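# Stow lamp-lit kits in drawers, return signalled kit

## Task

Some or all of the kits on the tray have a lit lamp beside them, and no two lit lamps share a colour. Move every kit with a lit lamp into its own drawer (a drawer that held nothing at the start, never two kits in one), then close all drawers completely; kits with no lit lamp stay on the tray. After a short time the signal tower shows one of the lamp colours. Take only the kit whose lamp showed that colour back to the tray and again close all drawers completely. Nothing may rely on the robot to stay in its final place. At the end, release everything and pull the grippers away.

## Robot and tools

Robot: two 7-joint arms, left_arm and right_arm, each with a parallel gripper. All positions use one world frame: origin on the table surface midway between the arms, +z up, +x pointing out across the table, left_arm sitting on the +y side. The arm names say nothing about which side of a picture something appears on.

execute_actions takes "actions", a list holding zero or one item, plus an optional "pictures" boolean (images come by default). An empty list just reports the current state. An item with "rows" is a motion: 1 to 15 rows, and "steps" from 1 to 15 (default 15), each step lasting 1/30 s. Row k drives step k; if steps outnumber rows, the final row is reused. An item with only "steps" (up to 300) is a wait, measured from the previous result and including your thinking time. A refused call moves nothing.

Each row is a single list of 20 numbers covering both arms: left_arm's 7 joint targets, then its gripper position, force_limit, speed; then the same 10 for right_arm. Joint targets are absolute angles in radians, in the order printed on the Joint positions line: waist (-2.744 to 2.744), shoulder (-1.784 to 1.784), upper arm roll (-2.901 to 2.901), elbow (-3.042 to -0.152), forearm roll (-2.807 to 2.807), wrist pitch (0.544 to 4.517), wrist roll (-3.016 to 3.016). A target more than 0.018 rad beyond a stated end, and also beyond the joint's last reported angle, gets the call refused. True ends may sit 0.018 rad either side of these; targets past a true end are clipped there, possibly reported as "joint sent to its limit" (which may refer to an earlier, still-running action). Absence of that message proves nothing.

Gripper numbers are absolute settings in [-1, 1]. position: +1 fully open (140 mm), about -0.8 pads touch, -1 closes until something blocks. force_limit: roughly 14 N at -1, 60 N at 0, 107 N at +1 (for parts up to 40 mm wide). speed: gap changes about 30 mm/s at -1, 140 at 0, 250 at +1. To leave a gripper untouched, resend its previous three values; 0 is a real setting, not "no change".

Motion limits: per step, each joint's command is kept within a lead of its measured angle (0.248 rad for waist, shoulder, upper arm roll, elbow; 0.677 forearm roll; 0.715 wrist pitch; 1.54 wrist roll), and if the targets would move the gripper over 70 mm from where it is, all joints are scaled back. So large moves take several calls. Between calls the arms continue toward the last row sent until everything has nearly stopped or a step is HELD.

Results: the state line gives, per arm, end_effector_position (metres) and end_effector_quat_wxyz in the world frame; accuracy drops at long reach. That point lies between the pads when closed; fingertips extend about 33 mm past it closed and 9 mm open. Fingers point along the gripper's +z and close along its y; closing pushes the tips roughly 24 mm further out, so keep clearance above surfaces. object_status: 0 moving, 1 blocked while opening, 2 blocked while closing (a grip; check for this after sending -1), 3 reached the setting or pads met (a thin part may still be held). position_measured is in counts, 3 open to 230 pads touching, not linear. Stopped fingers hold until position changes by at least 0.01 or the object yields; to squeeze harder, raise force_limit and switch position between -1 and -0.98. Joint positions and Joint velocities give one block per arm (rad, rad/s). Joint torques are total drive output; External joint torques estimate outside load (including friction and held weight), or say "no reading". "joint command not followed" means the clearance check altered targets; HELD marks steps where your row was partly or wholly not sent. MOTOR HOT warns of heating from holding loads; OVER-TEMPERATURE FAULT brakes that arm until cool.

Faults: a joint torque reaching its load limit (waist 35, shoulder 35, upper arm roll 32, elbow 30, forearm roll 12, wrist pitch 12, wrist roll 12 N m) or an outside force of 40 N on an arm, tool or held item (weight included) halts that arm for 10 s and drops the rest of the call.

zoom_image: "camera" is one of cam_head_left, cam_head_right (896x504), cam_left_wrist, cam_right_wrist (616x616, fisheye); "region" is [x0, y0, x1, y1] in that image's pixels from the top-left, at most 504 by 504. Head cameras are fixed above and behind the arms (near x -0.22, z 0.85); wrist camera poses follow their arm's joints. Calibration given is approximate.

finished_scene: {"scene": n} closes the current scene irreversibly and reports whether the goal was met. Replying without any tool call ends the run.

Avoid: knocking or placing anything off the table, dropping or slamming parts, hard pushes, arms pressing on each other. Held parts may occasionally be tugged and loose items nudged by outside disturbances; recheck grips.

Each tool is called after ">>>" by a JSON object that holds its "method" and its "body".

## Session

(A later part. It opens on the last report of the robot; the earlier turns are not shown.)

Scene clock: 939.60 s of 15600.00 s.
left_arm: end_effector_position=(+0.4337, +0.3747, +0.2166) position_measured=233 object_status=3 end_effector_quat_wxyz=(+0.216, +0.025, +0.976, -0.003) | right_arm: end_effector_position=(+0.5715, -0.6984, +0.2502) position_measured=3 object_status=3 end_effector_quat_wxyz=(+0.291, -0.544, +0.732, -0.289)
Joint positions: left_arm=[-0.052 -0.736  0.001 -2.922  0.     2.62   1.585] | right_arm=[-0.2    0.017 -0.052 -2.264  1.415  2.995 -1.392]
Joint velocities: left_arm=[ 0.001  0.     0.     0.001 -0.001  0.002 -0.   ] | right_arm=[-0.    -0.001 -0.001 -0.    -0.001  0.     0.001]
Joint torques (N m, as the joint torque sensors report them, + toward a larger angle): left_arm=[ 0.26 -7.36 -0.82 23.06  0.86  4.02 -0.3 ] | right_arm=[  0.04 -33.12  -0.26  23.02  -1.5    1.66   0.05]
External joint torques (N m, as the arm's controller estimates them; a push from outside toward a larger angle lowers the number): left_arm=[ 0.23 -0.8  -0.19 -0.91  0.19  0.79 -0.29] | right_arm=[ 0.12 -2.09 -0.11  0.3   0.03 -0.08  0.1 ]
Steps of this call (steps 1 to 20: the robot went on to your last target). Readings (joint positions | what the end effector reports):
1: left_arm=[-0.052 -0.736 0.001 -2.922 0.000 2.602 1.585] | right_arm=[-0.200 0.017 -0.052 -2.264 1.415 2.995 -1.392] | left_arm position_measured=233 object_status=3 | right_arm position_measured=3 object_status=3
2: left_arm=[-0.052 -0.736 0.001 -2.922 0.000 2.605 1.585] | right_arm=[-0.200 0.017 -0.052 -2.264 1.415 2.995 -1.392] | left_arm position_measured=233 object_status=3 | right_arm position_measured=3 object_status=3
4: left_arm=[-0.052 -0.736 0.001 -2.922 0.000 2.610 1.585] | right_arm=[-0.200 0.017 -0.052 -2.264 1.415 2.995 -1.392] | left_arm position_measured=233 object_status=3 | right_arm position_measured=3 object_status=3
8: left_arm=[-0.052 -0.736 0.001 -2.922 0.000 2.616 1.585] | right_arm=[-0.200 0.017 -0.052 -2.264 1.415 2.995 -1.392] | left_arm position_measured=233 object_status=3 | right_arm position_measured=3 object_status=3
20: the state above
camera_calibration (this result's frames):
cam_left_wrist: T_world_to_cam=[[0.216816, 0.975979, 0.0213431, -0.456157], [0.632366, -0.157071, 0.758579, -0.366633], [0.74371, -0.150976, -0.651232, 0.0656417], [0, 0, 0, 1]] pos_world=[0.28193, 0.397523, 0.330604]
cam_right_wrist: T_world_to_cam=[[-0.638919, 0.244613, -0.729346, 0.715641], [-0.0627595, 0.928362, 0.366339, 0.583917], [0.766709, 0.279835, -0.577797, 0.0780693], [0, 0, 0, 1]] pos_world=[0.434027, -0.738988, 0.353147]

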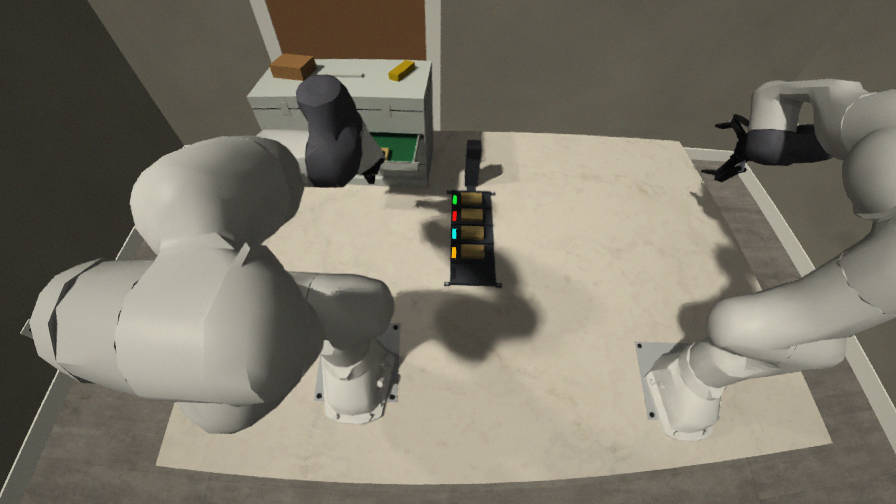

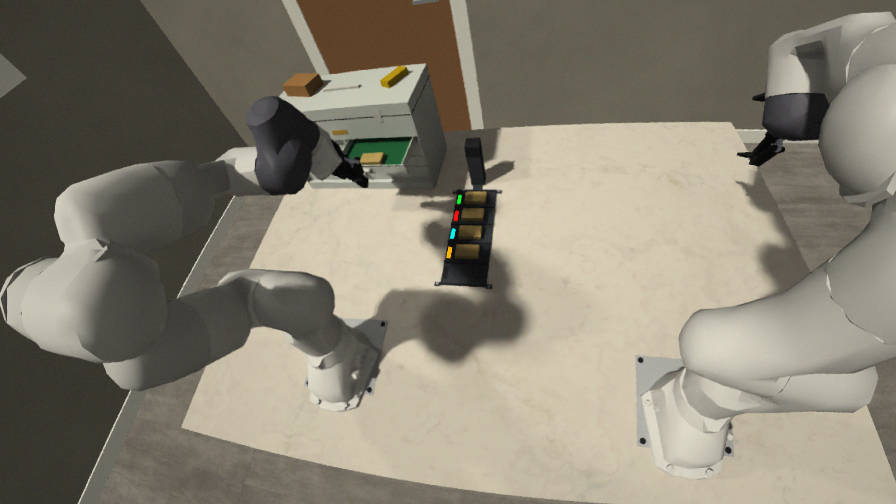

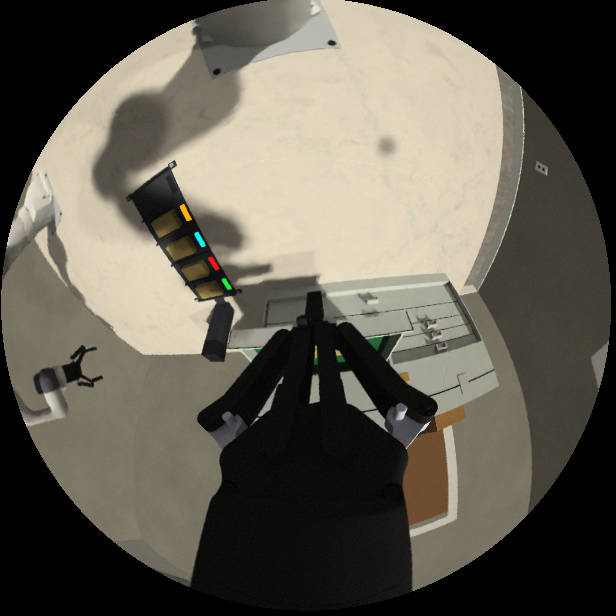

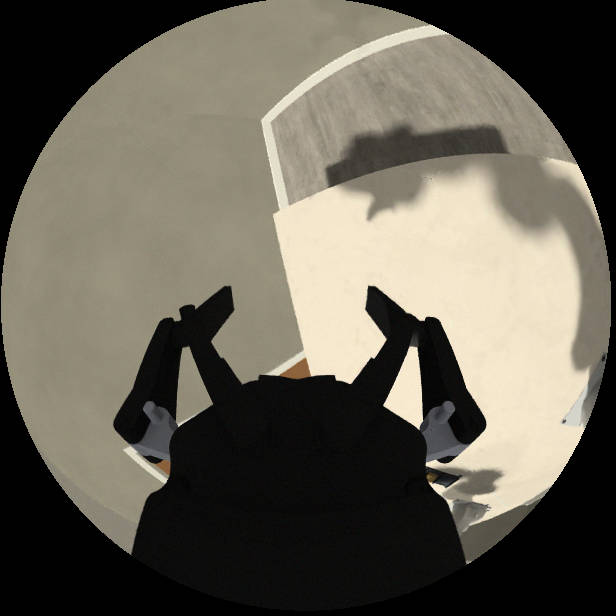

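>>> {"method": "execute_actions", "body": {"actions": [{"rows":[[-0.05,-0.723,0,-2.913,0,2.635,1.578,-1,0,0,-0.2,0.017,-0.05,-2.264,1.415,2.995,-1.392,1,0,0],[-0.05,-0.708,0,-2.904,0,2.642,1.578,-1,0,0,-0.2,0.017,-0.05,-2.264,1.415,2.995,-1.392,1,0,0],[-0.05,-0.693,0,-2.895,0,2.649,1.578,-1,0,0,-0.2,0.017,-0.05,-2.264,1.415,2.995,-1.392,1,0,0],[-0.05,-0.678,0,-2.886,0,2.656,1.578,-1,0,0,-0.2,0.017,-0.05,-2.264,1.415,2.995,-1.392,1,0,0],[-0.05,-0.661,0,-2.875,0,2.662,1.578,-1,0,0,-0.2,0.017,-0.05,-2.264,1.415,2.995,-1.392,1,0,0],[-0.05,-0.644,0,-2.864,0,2.668,1.578,-1,0,0,-0.2,0.017,-0.05,-2.264,1.415,2.995,-1.392,1,0,0],[-0.05,-0.627,0,-2.852,0,2.674,1.578,-1,0,0,-0.2,0.017,-0.05,-2.264,1.415,2.995,-1.392,1,0,0],[-0.05,-0.610,0,-2.841,0,2.68,1.578,-1,0,0,-0.2,0.017,-0.05,-2.264,1.415,2.995,-1.392,1,0,0],[-0.05,-0.593,0,-2.830,0,2.685,1.578,-1,0,0,-0.2,0.017,-0.05,-2.264,1.415,2.995,-1.392,1,0,0],[-0.05,-0.576,0,-2.818,0,2.69,1.578,-1,0,0,-0.2,0.017,-0.05,-2.264,1.415,2.995,-1.392,1,0,0],[-0.05,-0.558,0,-2.804,0,2.695,1.578,-1,0,0,-0.2,0.017,-0.05,-2.264,1.415,2.995,-1.392,1,0,0],[-0.05,-0.539,0,-2.790,0,2.70,1.578,-1,0,0,-0.2,0.017,-0.05,-2.264,1.415,2.995,-1.392,1,0,0],[-0.05,-0.521,0,-2.776,0,2.704,1.578,-1,0,0,-0.2,0.017,-0.05,-2.264,1.415,2.995,-1.392,1,0,0],[-0.05,-0.502,0,-2.762,0,2.708,1.578,-1,0,0,-0.2,0.017,-0.05,-2.264,1.415,2.995,-1.392,1,0,0],[-0.05,-0.484,0,-2.749,0,2.712,1.578,-1,0,0,-0.2,0.017,-0.05,-2.264,1.415,2.995,-1.392,1,0,0]],"steps":15}], "pictures": false}}

>>> {"method": "execute_actions", "body": {"actions": [{"rows":[[-0.05,-0.467,0,-2.735,0,2.715,1.578,-1,0,0,-0.2,0.017,-0.05,-2.264,1.415,2.995,-1.392,1,0,0],[-0.05,-0.450,0,-2.720,0,2.718,1.578,-1,0,0,-0.2,0.017,-0.05,-2.264,1.415,2.995,-1.392,1,0,0],[-0.05,-0.433,0,-2.706,0,2.721,1.578,-1,0,0,-0.2,0.017,-0.05,-2.264,1.415,2.995,-1.392,1,0,0],[-0.05,-0.416,0,-2.691,0,2.723,1.578,-1,0,0,-0.2,0.017,-0.05,-2.264,1.415,2.995,-1.392,1,0,0],[-0.05,-0.399,0,-2.677,0,2.725,1.578,-1,0,0,-0.2,0.017,-0.05,-2.264,1.415,2.995,-1.392,1,0,0],[-0.05,-0.381,0,-2.662,0,2.727,1.578,-1,0,0,-0.2,0.017,-0.05,-2.264,1.415,2.995,-1.392,1,0,0],[-0.05,-0.364,0,-2.648,0,2.728,1.578,-1,0,0,-0.2,0.017,-0.05,-2.264,1.415,2.995,-1.392,1,0,0],[-0.05,-0.348,0,-2.633,0,2.729,1.578,-1,0,0,-0.2,0.017,-0.05,-2.264,1.415,2.995,-1.392,1,0,0],[-0.05,-0.332,0,-2.618,0,2.73,1.578,-1,0,0,-0.2,0.017,-0.05,-2.264,1.415,2.995,-1.392,1,0,0],[-0.05,-0.316,0,-2.604,0,2.73,1.578,-1,0,0,-0.2,0.017,-0.05,-2.264,1.415,2.995,-1.392,1,0,0],[-0.05,-0.301,0,-2.589,0,2.73,1.578,-1,0,0,-0.2,0.017,-0.05,-2.264,1.415,2.995,-1.392,1,0,0],[-0.05,-0.286,0,-2.574,0,2.73,1.578,-1,0,0,-0.2,0.017,-0.05,-2.264,1.415,2.995,-1.392,1,0,0],[-0.05,-0.271,0,-2.560,0,2.73,1.578,-1,0,0,-0.2,0.017,-0.05,-2.264,1.415,2.995,-1.392,1,0,0],[-0.05,-0.256,0,-2.545,0,2.73,1.578,-1,0,0,-0.2,0.017,-0.05,-2.264,1.415,2.995,-1.392,1,0,0],[-0.05,-0.241,0,-2.531,0,2.73,1.578,-1,0,0,-0.2,0.017,-0.05,-2.264,1.415,2.995,-1.392,1,0,0]],"steps":15}], "pictures": false}}

>>> {"method": "execute_actions", "body": {"actions": [{"rows":[[-0.05,-0.232,0,-2.522,0,2.73,1.578,-1,0,0,-0.2,0.017,-0.05,-2.264,1.415,2.995,-1.392,1,0,0],[-0.05,-0.224,0,-2.513,0,2.73,1.578,-1,0,0,-0.2,0.017,-0.05,-2.264,1.415,2.995,-1.392,1,0,0],[-0.05,-0.217,0,-2.506,0,2.73,1.578,-1,0,0,-0.2,0.017,-0.05,-2.264,1.415,2.995,-1.392,1,0,0],[-0.05,-0.211,0,-2.500,0,2.73,1.578,-1,0,0,-0.2,0.017,-0.05,-2.264,1.415,2.995,-1.392,1,0,0],[-0.05,-0.206,0,-2.494,0,2.73,1.578,-1,0,0,-0.2,0.017,-0.05,-2.264,1.415,2.995,-1.392,1,0,0],[-0.05,-0.202,0,-2.490,0,2.73,1.578,-1,0,0,-0.2,0.017,-0.05,-2.264,1.415,2.995,-1.392,1,0,0],[-0.05,-0.198,0,-2.486,0,2.73,1.578,-1,0,0,-0.2,0.017,-0.05,-2.264,1.415,2.995,-1.392,1,0,0],[-0.05,-0.194,0,-2.482,0,2.73,1.578,-1,0,0,-0.2,0.017,-0.05,-2.264,1.415,2.995,-1.392,1,0,0],[-0.05,-0.190,0,-2.478,0,2.73,1.578,-1,0,0,-0.2,0.017,-0.05,-2.264,1.415,2.995,-1.392,1,0,0],[-0.05,-0.186,0,-2.474,0,2.73,1.578,-1,0,0,-0.2,0.017,-0.05,-2.264,1.415,2.995,-1.392,1,0,0]],"steps":15}]}}

>>> {"method": "zoom_image", "body": {"camera": "cam_left_wrist", "region": [150, 220, 480, 420]}}

Scene clock: 994.80 s of 15600.00 s.
left_arm: end_effector_position=(+0.4842, +0.3729, +0.2147) position_measured=233 object_status=3 end_effector_quat_wxyz=(+0.211, +0.025, +0.977, -0.003) | right_arm: end_effector_position=(+0.5715, -0.6984, +0.2502) position_measured=3 object_status=3 end_effector_quat_wxyz=(+0.291, -0.544, +0.732, -0.289)
Joint positions: left_arm=[-0.052 -0.523  0.001 -2.78   0.     2.683  1.585] | right_arm=[-0.2    0.017 -0.052 -2.264  1.415  2.995 -1.392]
Joint velocities: left_arm=[-0.001  0.526 -0.     0.383  0.     0.145  0.001] | right_arm=[-0.001 -0.001 -0.001  0.001 -0.     0.001  0.002]
Joint torques (N m, as the joint torque sensors report them, + toward a larger angle): left_arm=[  0.92 -14.08  -0.91  24.02   0.79   4.17  -0.24] | right_arm=[  0.05 -32.72  -0.2   23.    -1.54   1.62   0.03]
External joint torques (N m, as the arm's controller estimates them; a push from outside toward a larger angle lowers the number): left_arm=[ 0.92  1.8  -0.43  2.78  0.16  1.5  -0.23] | right_arm=[ 0.05 -1.75 -0.14  0.28 -0.01 -0.11  0.07]
Steps of this call (steps 1 to 15: the robot went on to your last target; steps 16 to 90: nothing new was sent; then 51.70 s passed at rest; steps 91 to 105: all 15 steps of this action). Readings (joint positions | what the end effector reports):
91: left_arm=[-0.052 -0.734 0.001 -2.920 0.000 2.622 1.585] | right_arm=[-0.200 0.017 -0.052 -2.264 1.415 2.995 -1.392] | left_arm position_measured=233 object_status=3 | right_arm position_measured=3 object_status=3
92: left_arm=[-0.052 -0.728 0.001 -2.916 0.000 2.625 1.585] | right_arm=[-0.200 0.017 -0.052 -2.264 1.415 2.995 -1.392] | left_arm position_measured=233 object_status=3 | right_arm position_measured=3 object_status=3
94: left_arm=[-0.052 -0.706 0.001 -2.903 0.000 2.633 1.585] | right_arm=[-0.200 0.017 -0.052 -2.264 1.415 2.995 -1.392] | left_arm position_measured=233 object_status=3 | right_arm position_measured=3 object_status=3
98: left_arm=[-0.052 -0.646 0.001 -2.865 0.000 2.651 1.585] | right_arm=[-0.200 0.017 -0.052 -2.264 1.415 2.995 -1.392] | left_arm position_measured=233 object_status=3 | right_arm position_measured=3 object_status=3
105: the state above

Scene clock: 995.30 s of 15600.00 s.
left_arm: end_effector_position=(+0.5583, +0.3702, +0.2143) position_measured=233 object_status=3 end_effector_quat_wxyz=(+0.211, +0.025, +0.977, -0.003) | right_arm: end_effector_position=(+0.5715, -0.6984, +0.2502) position_measured=3 object_status=3 end_effector_quat_wxyz=(+0.291, -0.544, +0.732, -0.289)
Joint positions: left_arm=[-0.052 -0.273  0.001 -2.565  0.     2.718  1.585] | right_arm=[-0.2    0.017 -0.052 -2.264  1.415  2.995 -1.392]
Joint velocities: left_arm=[ 0.     0.435 -0.     0.413 -0.001  0.039 -0.001] | right_arm=[ 0.    -0.001 -0.    -0.001 -0.     0.001  0.001]
Joint torques (N m, as the joint torque sensors report them, + toward a larger angle): left_arm=[  1.02 -22.57  -1.08  22.6    0.84   4.25  -0.31] | right_arm=[  0.14 -32.91   0.01  23.42  -1.56   1.63   0.08]
External joint torques (N m, as the arm's controller estimates them; a push from outside toward a larger angle lowers the number): left_arm=[ 1.05  1.23 -0.79  1.64  0.22  1.59 -0.3 ] | right_arm=[ 0.07 -1.89  0.    0.7  -0.02 -0.1   0.13]
Steps of this call (steps 1 to 15: all 15 steps of this action). Readings (joint positions | what the end effector reports):
1: left_arm=[-0.052 -0.505 0.001 -2.767 0.000 2.687 1.585] | right_arm=[-0.200 0.017 -0.052 -2.264 1.415 2.995 -1.392] | left_arm position_measured=233 object_status=3 | right_arm position_measured=3 object_status=3
2: left_arm=[-0.052 -0.488 0.001 -2.753 0.000 2.691 1.585] | right_arm=[-0.200 0.017 -0.052 -2.264 1.415 2.995 -1.392] | left_arm position_measured=233 object_status=3 | right_arm position_measured=3 object_status=3
4: left_arm=[-0.052 -0.453 0.001 -2.725 0.000 2.698 1.585] | right_arm=[-0.200 0.017 -0.052 -2.264 1.415 2.995 -1.392] | left_arm position_measured=233 object_status=3 | right_arm position_measured=3 object_status=3
8: left_arm=[-0.052 -0.384 0.001 -2.667 0.000 2.709 1.585] | right_arm=[-0.200 0.017 -0.052 -2.264 1.415 2.995 -1.392] | left_arm position_measured=233 object_status=3 | right_arm position_measured=3 object_status=3
15: the state above

Scene clock: 995.80 s of 15600.00 s.
left_arm: end_effector_position=(+0.5870, +0.3692, +0.2141) position_measured=233 object_status=3 end_effector_quat_wxyz=(+0.213, +0.025, +0.977, -0.003) | right_arm: end_effector_position=(+0.5715, -0.6984, +0.2502) position_measured=3 object_status=3 end_effector_quat_wxyz=(+0.291, -0.544, +0.732, -0.289)
Joint positions: left_arm=[-0.052 -0.187  0.001 -2.479  0.     2.721  1.585] | right_arm=[-0.2    0.017 -0.052 -2.264  1.415  2.995 -1.392]
Joint velocities: left_arm=[ 0.001  0.01   0.001  0.011 -0.     0.    -0.   ] | right_arm=[0.001 0.    0.001 0.    0.001 0.001 0.002]
Joint torques (N m, as the joint torque sensors report them, + toward a larger angle): left_arm=[  0.42 -24.8   -0.64  25.48   0.85   4.71  -0.32] | right_arm=[  0.06 -32.65  -0.02  22.86  -1.58   1.62   0.04]
External joint torques (N m, as the arm's controller estimates them; a push from outside toward a larger angle lowers the number): left_arm=[ 0.31 -0.39 -0.56  2.57  0.25  1.51 -0.31] | right_arm=[ 0.12 -1.71  0.09  0.18 -0.05 -0.12  0.08]
Steps of this call (steps 1 to 15: all 15 steps of this action). Readings (joint positions | what the end effector reports):
1: left_arm=[-0.052 -0.260 0.001 -2.552 0.000 2.719 1.585] | right_arm=[-0.200 0.017 -0.052 -2.264 1.415 2.995 -1.392] | left_arm position_measured=233 object_status=3 | right_arm position_measured=3 object_status=3
2: left_arm=[-0.052 -0.248 0.001 -2.540 0.000 2.719 1.585] | right_arm=[-0.200 0.017 -0.052 -2.264 1.415 2.995 -1.392] | left_arm position_measured=233 object_status=3 | right_arm position_measured=3 object_status=3
4: left_arm=[-0.052 -0.229 0.001 -2.521 0.000 2.720 1.585] | right_arm=[-0.200 0.017 -0.052 -2.264 1.415 2.995 -1.392] | left_arm position_measured=233 object_status=3 | right_arm position_measured=3 object_status=3
8: left_arm=[-0.052 -0.204 0.001 -2.497 0.000 2.720 1.585] | right_arm=[-0.200 0.017 -0.052 -2.264 1.415 2.995 -1.392] | left_arm position_measured=233 object_status=3 | right_arm position_measured=3 object_status=3
15: the state above
camera_calibration (this result's frames):
cam_left_wrist: T_world_to_cam=[[0.216608, 0.976038, 0.0207722, -0.483745], [0.637024, -0.157432, 0.754596, -0.464241], [0.739784, -0.150219, -0.655861, -0.0478081], [0, 0, 0, 1]] pos_world=[0.435884, 0.391885, 0.329008]
cam_right_wrist: T_world_to_cam=[[-0.638919, 0.244613, -0.729346, 0.715641], [-0.0627596, 0.928362, 0.366339, 0.583917], [0.766709, 0.279835, -0.577797, 0.0780694], [0, 0, 0, 1]] pos_world=[0.434027, -0.738988, 0.353147]

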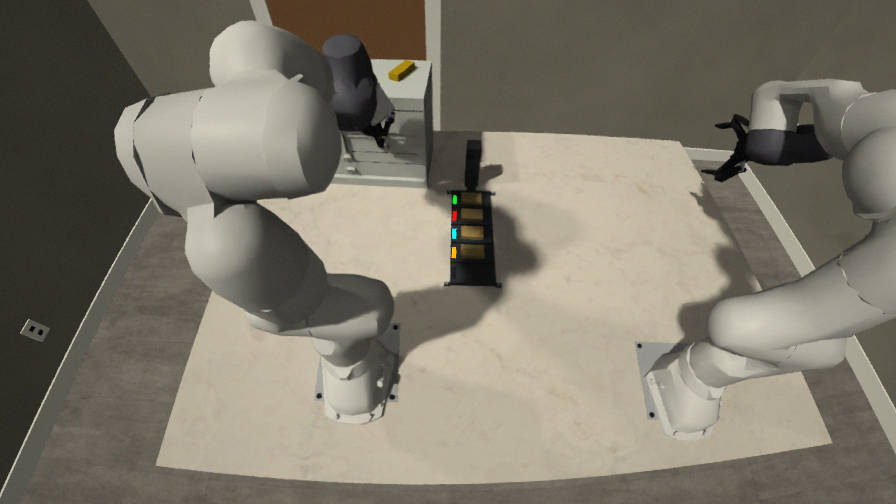

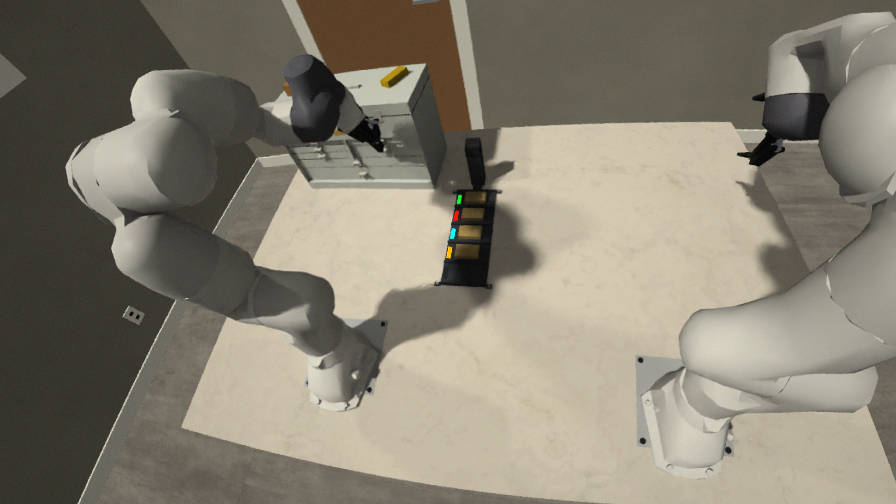

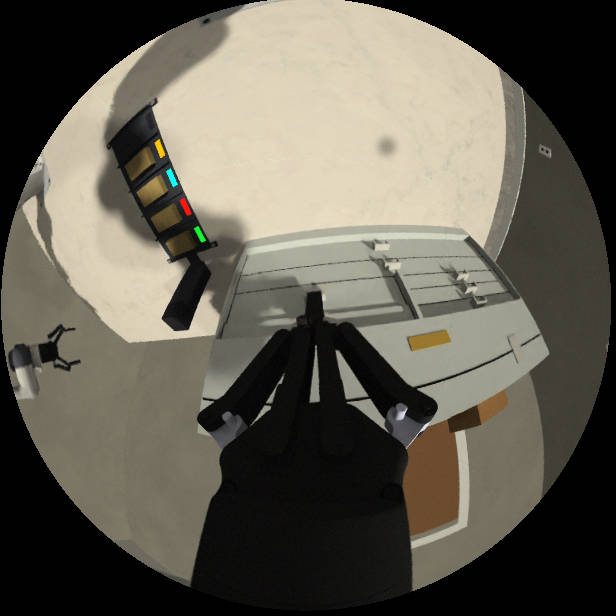

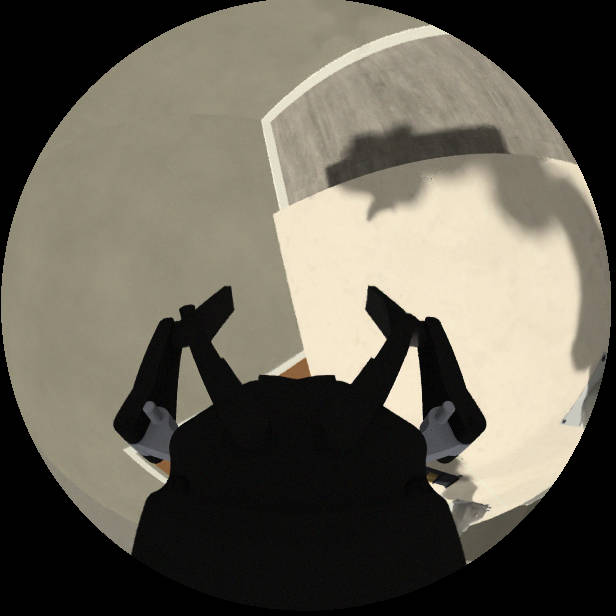

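Region (150, 220, 480, 420) of cam_left_wrist's 616x616 image, scaled by 1.527, with more detail than that image has; it fills the top 305 rows of this view, and the rest is white.

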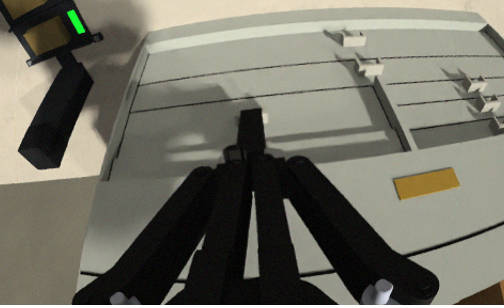

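>>> {"method": "execute_actions", "body": {"actions": []}}

Scene clock: 1032.73 s of 15600.00 s.
left_arm: end_effector_position=(+0.5873, +0.3692, +0.2141) position_measured=233 object_status=3 end_effector_quat_wxyz=(+0.213, +0.025, +0.977, -0.003) | right_arm: end_effector_position=(+0.5715, -0.6984, +0.2502) position_measured=3 object_status=3 end_effector_quat_wxyz=(+0.291, -0.544, +0.732, -0.289)
Joint positions: left_arm=[-0.052 -0.186  0.001 -2.478  0.     2.721  1.585] | right_arm=[-0.2    0.017 -0.052 -2.264  1.415  2.995 -1.392]
Joint velocities: left_arm=[-0.    -0.001  0.     0.     0.001  0.001 -0.001] | right_arm=[-0.    -0.     0.     0.    -0.001 -0.    -0.001]
Joint torques (N m, as the joint torque sensors report them, + toward a larger angle): left_arm=[  0.44 -23.1   -0.62  25.15   0.74   4.74  -0.34] | right_arm=[  0.38 -32.7   -0.36  23.11  -1.5    1.58  -0.01]
External joint torques (N m, as the arm's controller estimates them; a push from outside toward a larger angle lowers the number): left_arm=[ 0.37  1.23 -0.5   2.12  0.12  1.51 -0.33] | right_arm=[ 0.45 -1.79 -0.23  0.43  0.04 -0.15  0.03]
Steps of this call (steps 1 to 15: the robot went on to your last target; steps 16 to 90: nothing new was sent; then 33.93 s passed at rest). Readings (joint positions | what the end effector reports):
1: left_arm=[-0.052 -0.187 0.001 -2.479 0.000 2.721 1.585] | right_arm=[-0.200 0.017 -0.052 -2.264 1.415 2.995 -1.392] | left_arm position_measured=233 object_status=3 | right_arm position_measured=3 object_status=3
2: left_arm=[-0.052 -0.187 0.001 -2.479 0.000 2.721 1.585] | right_arm=[-0.200 0.017 -0.052 -2.264 1.415 2.995 -1.392] | left_arm position_measured=233 object_status=3 | right_arm position_measured=3 object_status=3
4: left_arm=[-0.052 -0.187 0.001 -2.479 0.000 2.721 1.585] | right_arm=[-0.200 0.017 -0.052 -2.264 1.415 2.995 -1.392] | left_arm position_measured=233 object_status=3 | right_arm position_measured=3 object_status=3
8: left_arm=[-0.052 -0.186 0.001 -2.479 0.000 2.721 1.585] | right_arm=[-0.200 0.017 -0.052 -2.264 1.415 2.995 -1.392] | left_arm position_measured=233 object_status=3 | right_arm position_measured=3 object_status=3
90: the state above
All arms were judged still, so your last target was given up. Only a new action makes them travel on or press farther. Fingers that are still opening or closing keep moving.
camera_calibration (this result's frames):
cam_left_wrist: T_world_to_cam=[[0.216626, 0.976033, 0.020784, -0.483804], [0.636991, -0.157446, 0.754621, -0.464432], [0.739808, -0.150231, -0.655831, -0.0480654], [0, 0, 0, 1]] pos_world=[0.436202, 0.391865, 0.329003]
cam_right_wrist: T_world_to_cam=[[-0.638919, 0.244613, -0.729346, 0.715641], [-0.0627596, 0.928362, 0.366339, 0.583917], [0.766709, 0.279835, -0.577797, 0.0780693], [0, 0, 0, 1]] pos_world=[0.434027, -0.738988, 0.353147]

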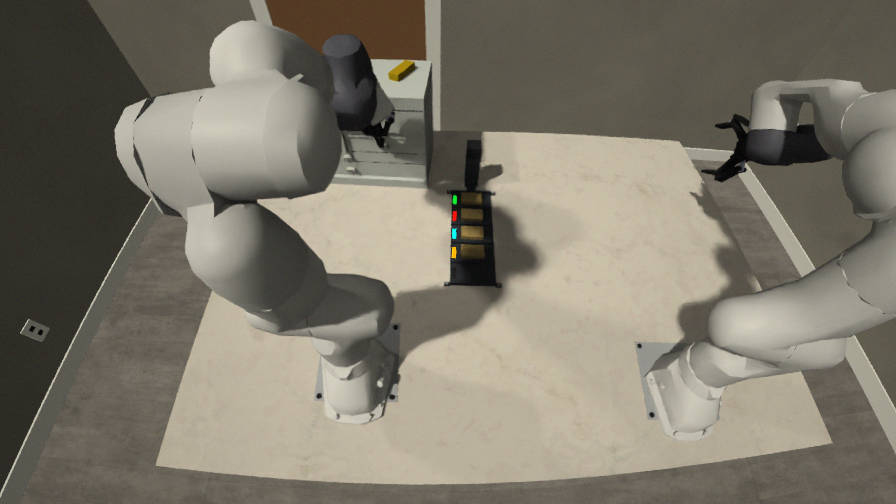

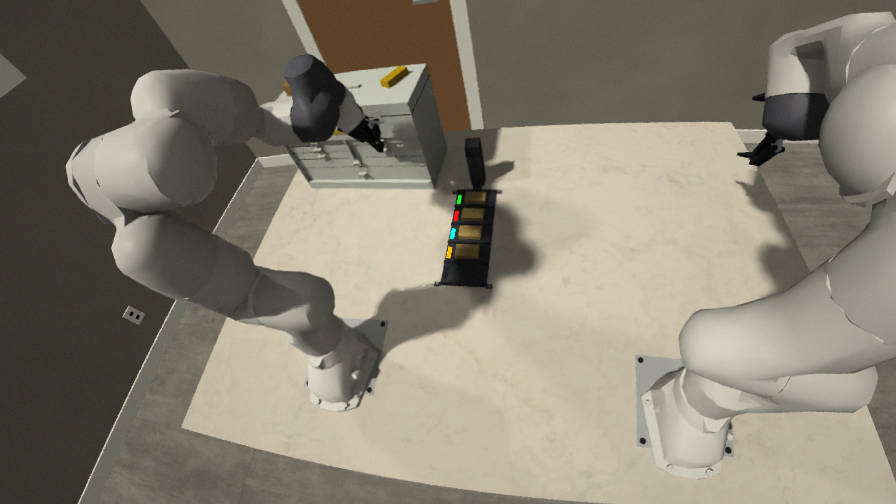

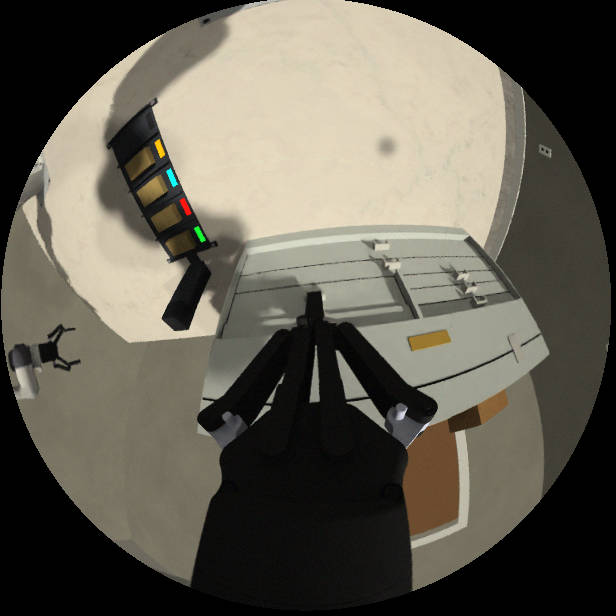

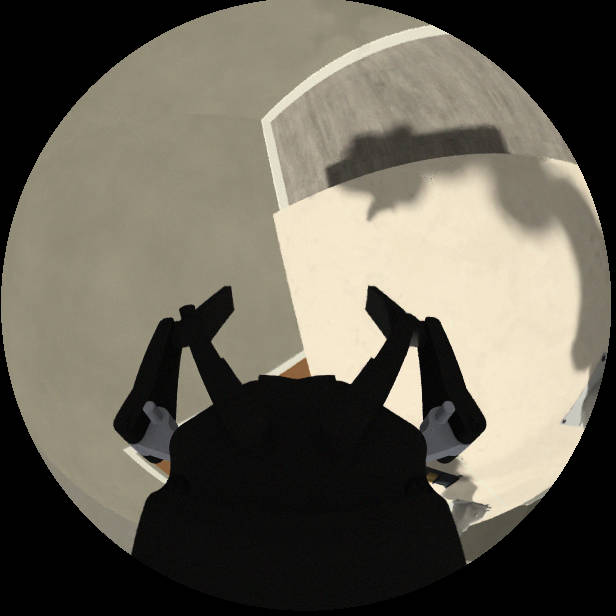

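>>> {"method": "execute_actions", "body": {"actions": [{"rows":[[-0.052,-0.175,0,-2.462,0,2.735,1.585,-1,0,0,-0.2,0.017,-0.05,-2.264,1.415,2.995,-1.392,1,0,0]],"steps":15}]}}

Scene clock: 1043.87 s of 15600.00 s.
left_arm: end_effector_position=(+0.5916, +0.3690, +0.2142) position_measured=233 object_status=3 end_effector_quat_wxyz=(+0.214, +0.025, +0.977, -0.003) | right_arm: end_effector_position=(+0.5715, -0.6984, +0.2502) position_measured=3 object_status=3 end_effector_quat_wxyz=(+0.291, -0.544, +0.732, -0.289)
Joint positions: left_arm=[-0.052 -0.175  0.001 -2.467  0.     2.724  1.585] | right_arm=[-0.2    0.017 -0.052 -2.264  1.415  2.995 -1.392]
Joint velocities: left_arm=[-0.     0.001  0.001  0.001 -0.     0.     0.001] | right_arm=[-0.001 -0.002  0.    -0.001  0.001 -0.001 -0.001]
Joint torques (N m, as the joint torque sensors report them, + toward a larger angle): left_arm=[ -0.74 -24.23   0.25  26.28   0.81   5.03   0.14] | right_arm=[  0.31 -32.44   0.07  23.27  -1.56   1.65   0.06]
External joint torques (N m, as the arm's controller estimates them; a push from outside toward a larger angle lowers the number): left_arm=[-0.68  0.44  0.48  3.26  0.19  1.8   0.15] | right_arm=[ 0.36 -1.36  0.17  0.54 -0.02 -0.09  0.1 ]
Steps of this call (steps 1 to 90: nothing new was sent; then 7.63 s passed at rest; steps 91 to 105: all 15 steps of this action). Readings (joint positions | what the end effector reports):
91: left_arm=[-0.052 -0.184 0.001 -2.476 0.000 2.721 1.585] | right_arm=[-0.200 0.017 -0.052 -2.264 1.415 2.995 -1.392] | left_arm position_measured=233 object_status=3 | right_arm position_measured=3 object_status=3
92: left_arm=[-0.052 -0.181 0.001 -2.473 0.000 2.722 1.585] | right_arm=[-0.200 0.017 -0.052 -2.264 1.415 2.995 -1.392] | left_arm position_measured=233 object_status=3 | right_arm position_measured=3 object_status=3
94: left_arm=[-0.052 -0.177 0.001 -2.469 0.000 2.723 1.585] | right_arm=[-0.200 0.017 -0.052 -2.264 1.415 2.995 -1.392] | left_arm position_measured=233 object_status=3 | right_arm position_measured=3 object_status=3
98: left_arm=[-0.052 -0.175 0.001 -2.468 0.000 2.723 1.585] | right_arm=[-0.200 0.017 -0.052 -2.264 1.415 2.995 -1.392] | left_arm position_measured=233 object_status=3 | right_arm position_measured=3 object_status=3
105: the state above
camera_calibration (this result's frames):
cam_left_wrist: T_world_to_cam=[[0.216577, 0.976034, 0.0212509, -0.484654], [0.635093, -0.157389, 0.756231, -0.466511], [0.741452, -0.150286, -0.653959, -0.0525721], [0, 0, 0, 1]] pos_world=[0.440222, 0.391714, 0.328709]
cam_right_wrist: T_world_to_cam=[[-0.638919, 0.244613, -0.729346, 0.715641], [-0.0627596, 0.928362, 0.366339, 0.583917], [0.766709, 0.279835, -0.577797, 0.0780693], [0, 0, 0, 1]] pos_world=[0.434027, -0.738988, 0.353147]

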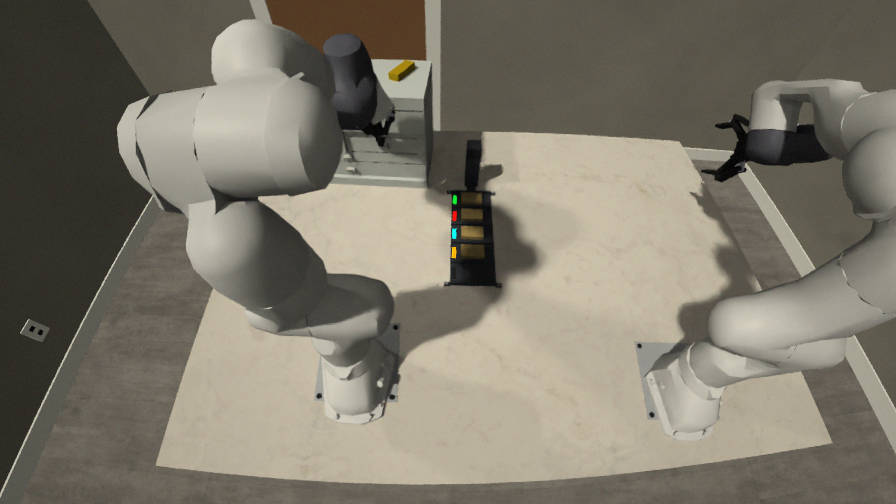

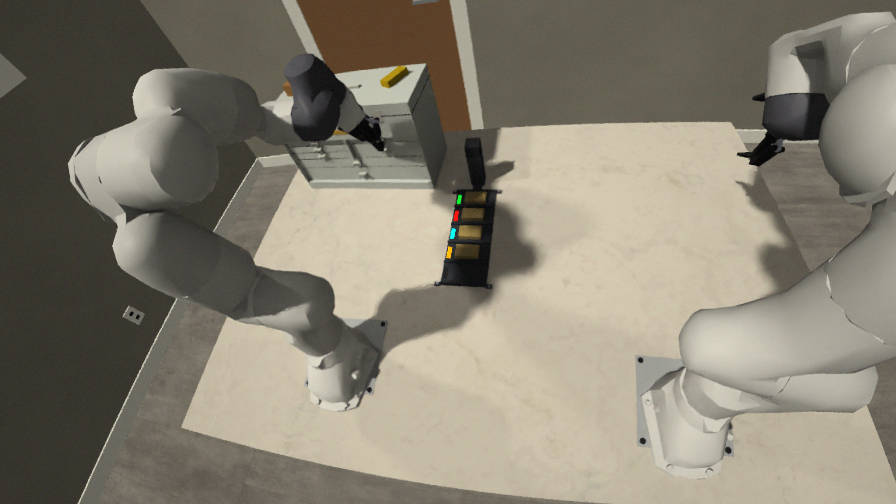

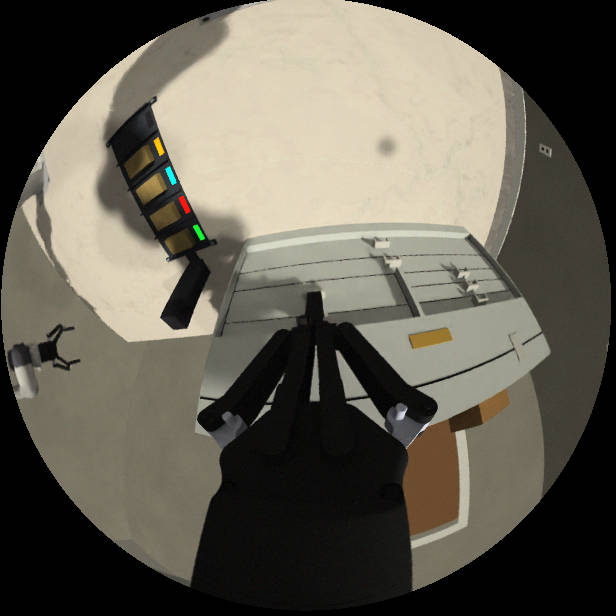

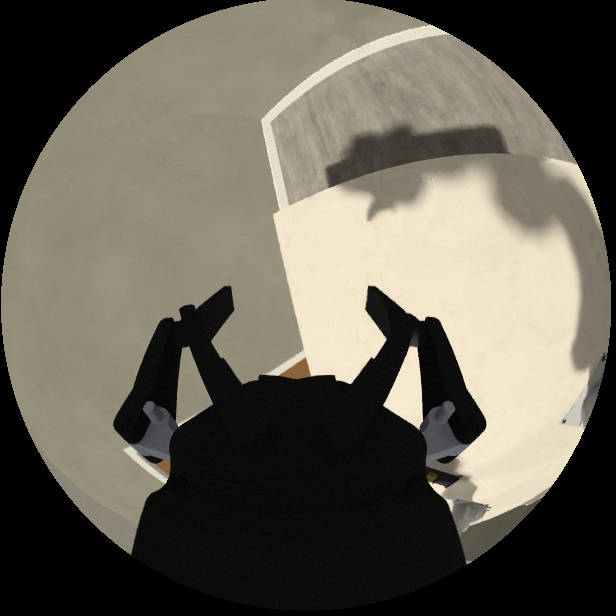

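>>> {"method": "execute_actions", "body": {"actions": [{"rows":[[-0.052,-0.163,0,-2.448,0,2.745,1.585,-1,0,0,-0.2,0.017,-0.05,-2.264,1.415,2.995,-1.392,1,0,0]],"steps":15}], "pictures": false}}

Scene clock: 1052.53 s of 15600.00 s.
left_arm: end_effector_position=(+0.5941, +0.3689, +0.2120) position_measured=233 object_status=3 end_effector_quat_wxyz=(+0.212, +0.025, +0.977, -0.003) | right_arm: end_effector_position=(+0.5715, -0.6984, +0.2502) position_measured=3 object_status=3 end_effector_quat_wxyz=(+0.291, -0.544, +0.732, -0.289)
Joint positions: left_arm=[-0.052 -0.163  0.001 -2.459  0.     2.724  1.585] | right_arm=[-0.2    0.017 -0.052 -2.264  1.415  2.995 -1.392]
Joint velocities: left_arm=[-0.001 -0.002 -0.    -0.001 -0.001 -0.    -0.001] | right_arm=[-0.     0.001 -0.001  0.001 -0.001  0.001 -0.001]
Joint torques (N m, as the joint torque sensors report them, + toward a larger angle): left_arm=[ -0.56 -25.36  -0.44  28.82   0.8    6.56   0.09] | right_arm=[  0.09 -32.62  -0.08  23.31  -1.52   1.68   0.06]
External joint torques (N m, as the arm's controller estimates them; a push from outside toward a larger angle lowers the number): left_arm=[-0.52 -0.25 -0.24  5.86  0.18  3.34  0.1 ] | right_arm=[ 0.06 -1.71 -0.05  0.62  0.02 -0.05  0.11]
Steps of this call (steps 1 to 15: the robot went on to your last target; steps 16 to 90: nothing new was sent; then 5.17 s passed at rest; steps 91 to 105: all 15 steps of this action). Readings (joint positions | what the end effector reports):
91: left_arm=[-0.052 -0.172 0.001 -2.465 0.000 2.724 1.585] | right_arm=[-0.200 0.017 -0.052 -2.264 1.415 2.995 -1.392] | left_arm position_measured=233 object_status=3 | right_arm position_measured=3 object_status=3
92: left_arm=[-0.052 -0.169 0.001 -2.462 0.000 2.724 1.585] | right_arm=[-0.200 0.017 -0.052 -2.264 1.415 2.995 -1.392] | left_arm position_measured=233 object_status=3 | right_arm position_measured=3 object_status=3
94: left_arm=[-0.052 -0.165 0.001 -2.460 0.000 2.724 1.585] | right_arm=[-0.200 0.017 -0.052 -2.264 1.415 2.995 -1.392] | left_arm position_measured=233 object_status=3 | right_arm position_measured=3 object_status=3
98: left_arm=[-0.052 -0.163 0.001 -2.459 0.000 2.724 1.585] | right_arm=[-0.200 0.017 -0.052 -2.264 1.415 2.995 -1.392] | left_arm position_measured=233 object_status=3 | right_arm position_measured=3 object_status=3
105: the state above

>>> {"method": "execute_actions", "body": {"actions": [{"rows":[[-0.052,-0.241,0,-2.531,0,2.726,1.585,-1,0,0,-0.2,0.017,-0.05,-2.264,1.415,2.995,-1.392,1,0,0],[-0.052,-0.309,0,-2.599,0,2.72,1.585,-1,0,0,-0.2,0.017,-0.05,-2.264,1.415,2.995,-1.392,1,0,0],[-0.052,-0.364,0,-2.648,0,2.72,1.585,-1,0,0,-0.2,0.017,-0.05,-2.264,1.415,2.995,-1.392,1,0,0],[-0.052,-0.484,0,-2.749,0,2.72,1.585,-1,0,0,-0.2,0.017,-0.05,-2.264,1.415,2.995,-1.392,1,0,0],[-0.052,-0.5765,0,-2.818,0,2.72,1.585,-1,0,0,-0.2,0.017,-0.05,-2.264,1.415,2.995,-1.392,1,0,0]],"steps":15}]}}

>>> {"method": "zoom_image", "body": {"camera": "cam_left_wrist", "region": [180, 200, 560, 420]}}

Scene clock: 1131.93 s of 15600.00 s.
left_arm: end_effector_position=(+0.4849, +0.3728, +0.2274) position_measured=233 object_status=3 end_effector_quat_wxyz=(+0.238, +0.025, +0.971, -0.003) | right_arm: end_effector_position=(+0.5715, -0.6984, +0.2502) position_measured=3 object_status=3 end_effector_quat_wxyz=(+0.291, -0.544, +0.732, -0.289)
Joint positions: left_arm=[-0.052 -0.573  0.001 -2.815  0.     2.722  1.585] | right_arm=[-0.2    0.017 -0.052 -2.264  1.415  2.995 -1.392]
Joint velocities: left_arm=[ 0.001 -0.014 -0.001 -0.027 -0.001 -0.    -0.   ] | right_arm=[-0.    -0.001 -0.003 -0.    -0.    -0.    -0.   ]
Joint torques (N m, as the joint torque sensors report them, + toward a larger angle): left_arm=[ -0.48 -12.31  -0.86  23.05   0.8    3.03   0.16] | right_arm=[  0.28 -32.42   0.02  23.05  -1.55   1.68  -0.01]
External joint torques (N m, as the arm's controller estimates them; a push from outside toward a larger angle lowers the number): left_arm=[-0.52 -1.01 -0.37 -0.74  0.15 -0.3   0.18] | right_arm=[ 0.53 -1.49  0.33  0.39 -0.02 -0.08  0.03]
Steps of this call (steps 1 to 15: the robot went on to your last target; steps 16 to 90: nothing new was sent; then 75.90 s passed at rest; steps 91 to 105: all 15 steps of this action). Readings (joint positions | what the end effector reports):
91: left_arm=[-0.052 -0.178 0.001 -2.477 0.000 2.725 1.585] | right_arm=[-0.200 0.017 -0.052 -2.264 1.415 2.995 -1.392] | left_arm position_measured=233 object_status=3 | right_arm position_measured=3 object_status=3
92: left_arm=[-0.052 -0.213 0.001 -2.513 0.000 2.725 1.585] | right_arm=[-0.200 0.017 -0.052 -2.264 1.415 2.995 -1.392] | left_arm position_measured=233 object_status=3 | right_arm position_measured=3 object_status=3
94: left_arm=[-0.052 -0.321 0.001 -2.615 0.000 2.724 1.585] | right_arm=[-0.200 0.017 -0.052 -2.264 1.415 2.995 -1.392] | left_arm position_measured=233 object_status=3 | right_arm position_measured=3 object_status=3
98: left_arm=[-0.052 -0.536 0.001 -2.778 0.000 2.722 1.585] | right_arm=[-0.200 0.017 -0.052 -2.264 1.415 2.995 -1.392] | left_arm position_measured=233 object_status=3 | right_arm position_measured=3 object_status=3
105: the state above
camera_calibration (this result's frames):
cam_left_wrist: T_world_to_cam=[[0.215643, 0.976016, 0.0298511, -0.467019], [0.597047, -0.15598, 0.786896, -0.397131], [0.772679, -0.151866, -0.616363, 0.0127129], [0, 0, 0, 1]] pos_world=[0.327992, 0.395804, 0.334278]
cam_right_wrist: T_world_to_cam=[[-0.638919, 0.244613, -0.729346, 0.715641], [-0.0627596, 0.928362, 0.366339, 0.583917], [0.766709, 0.279835, -0.577797, 0.0780694], [0, 0, 0, 1]] pos_world=[0.434027, -0.738988, 0.353147]

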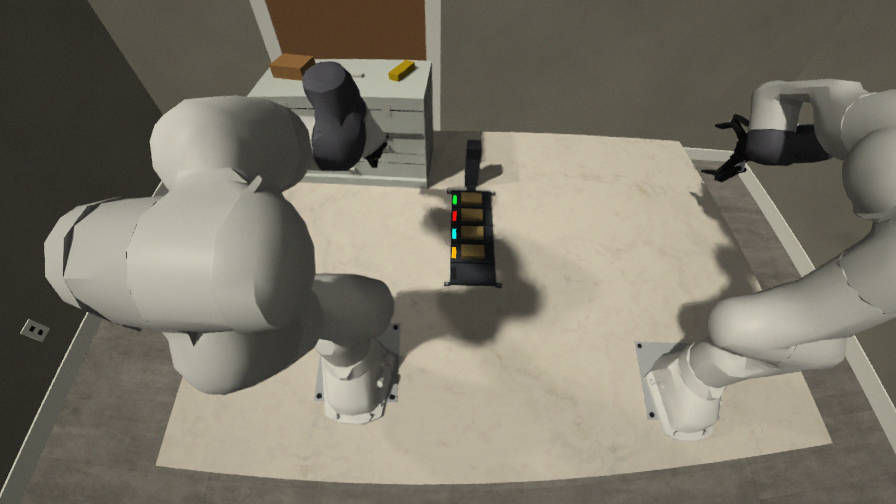

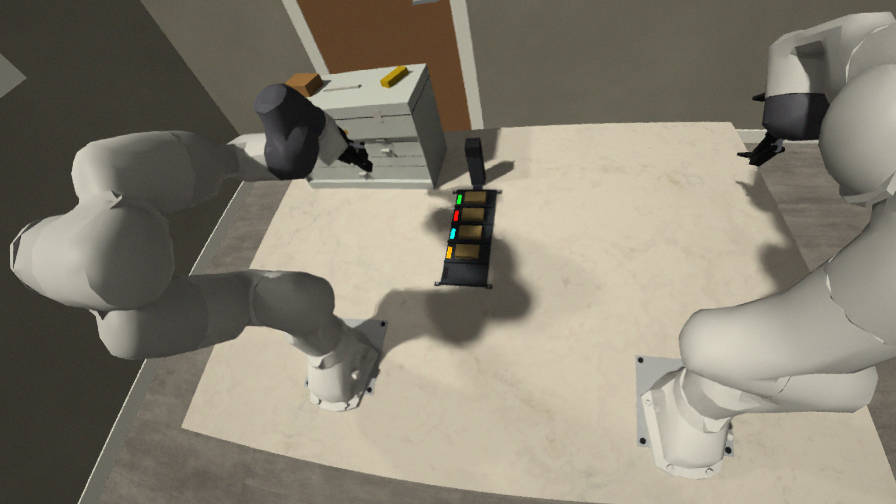

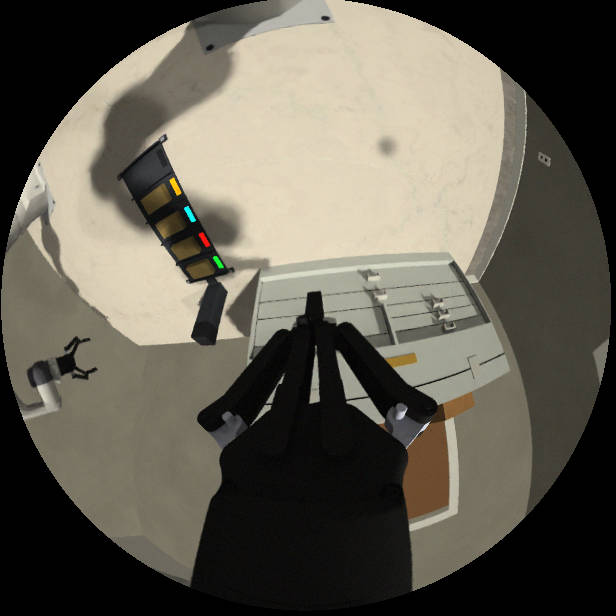

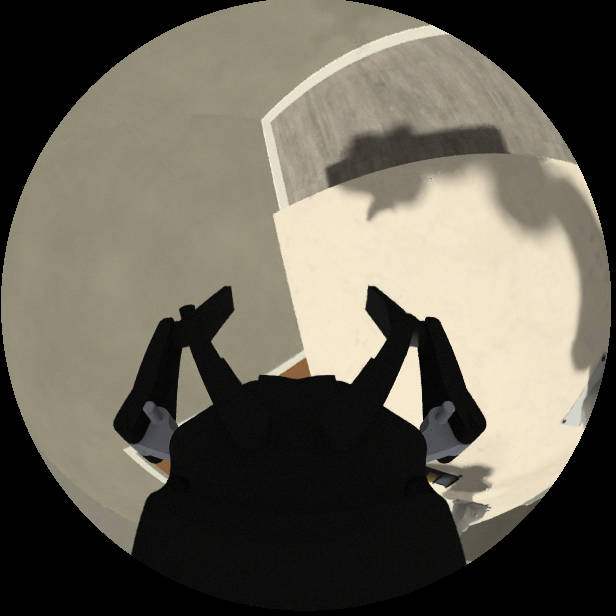

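Region (180, 200, 560, 420) of cam_left_wrist's 616x616 image, scaled by 1.326, with more detail than that image has; it fills the top 292 rows of this view, and the rest is white.

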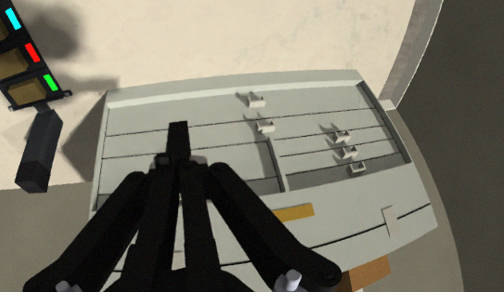

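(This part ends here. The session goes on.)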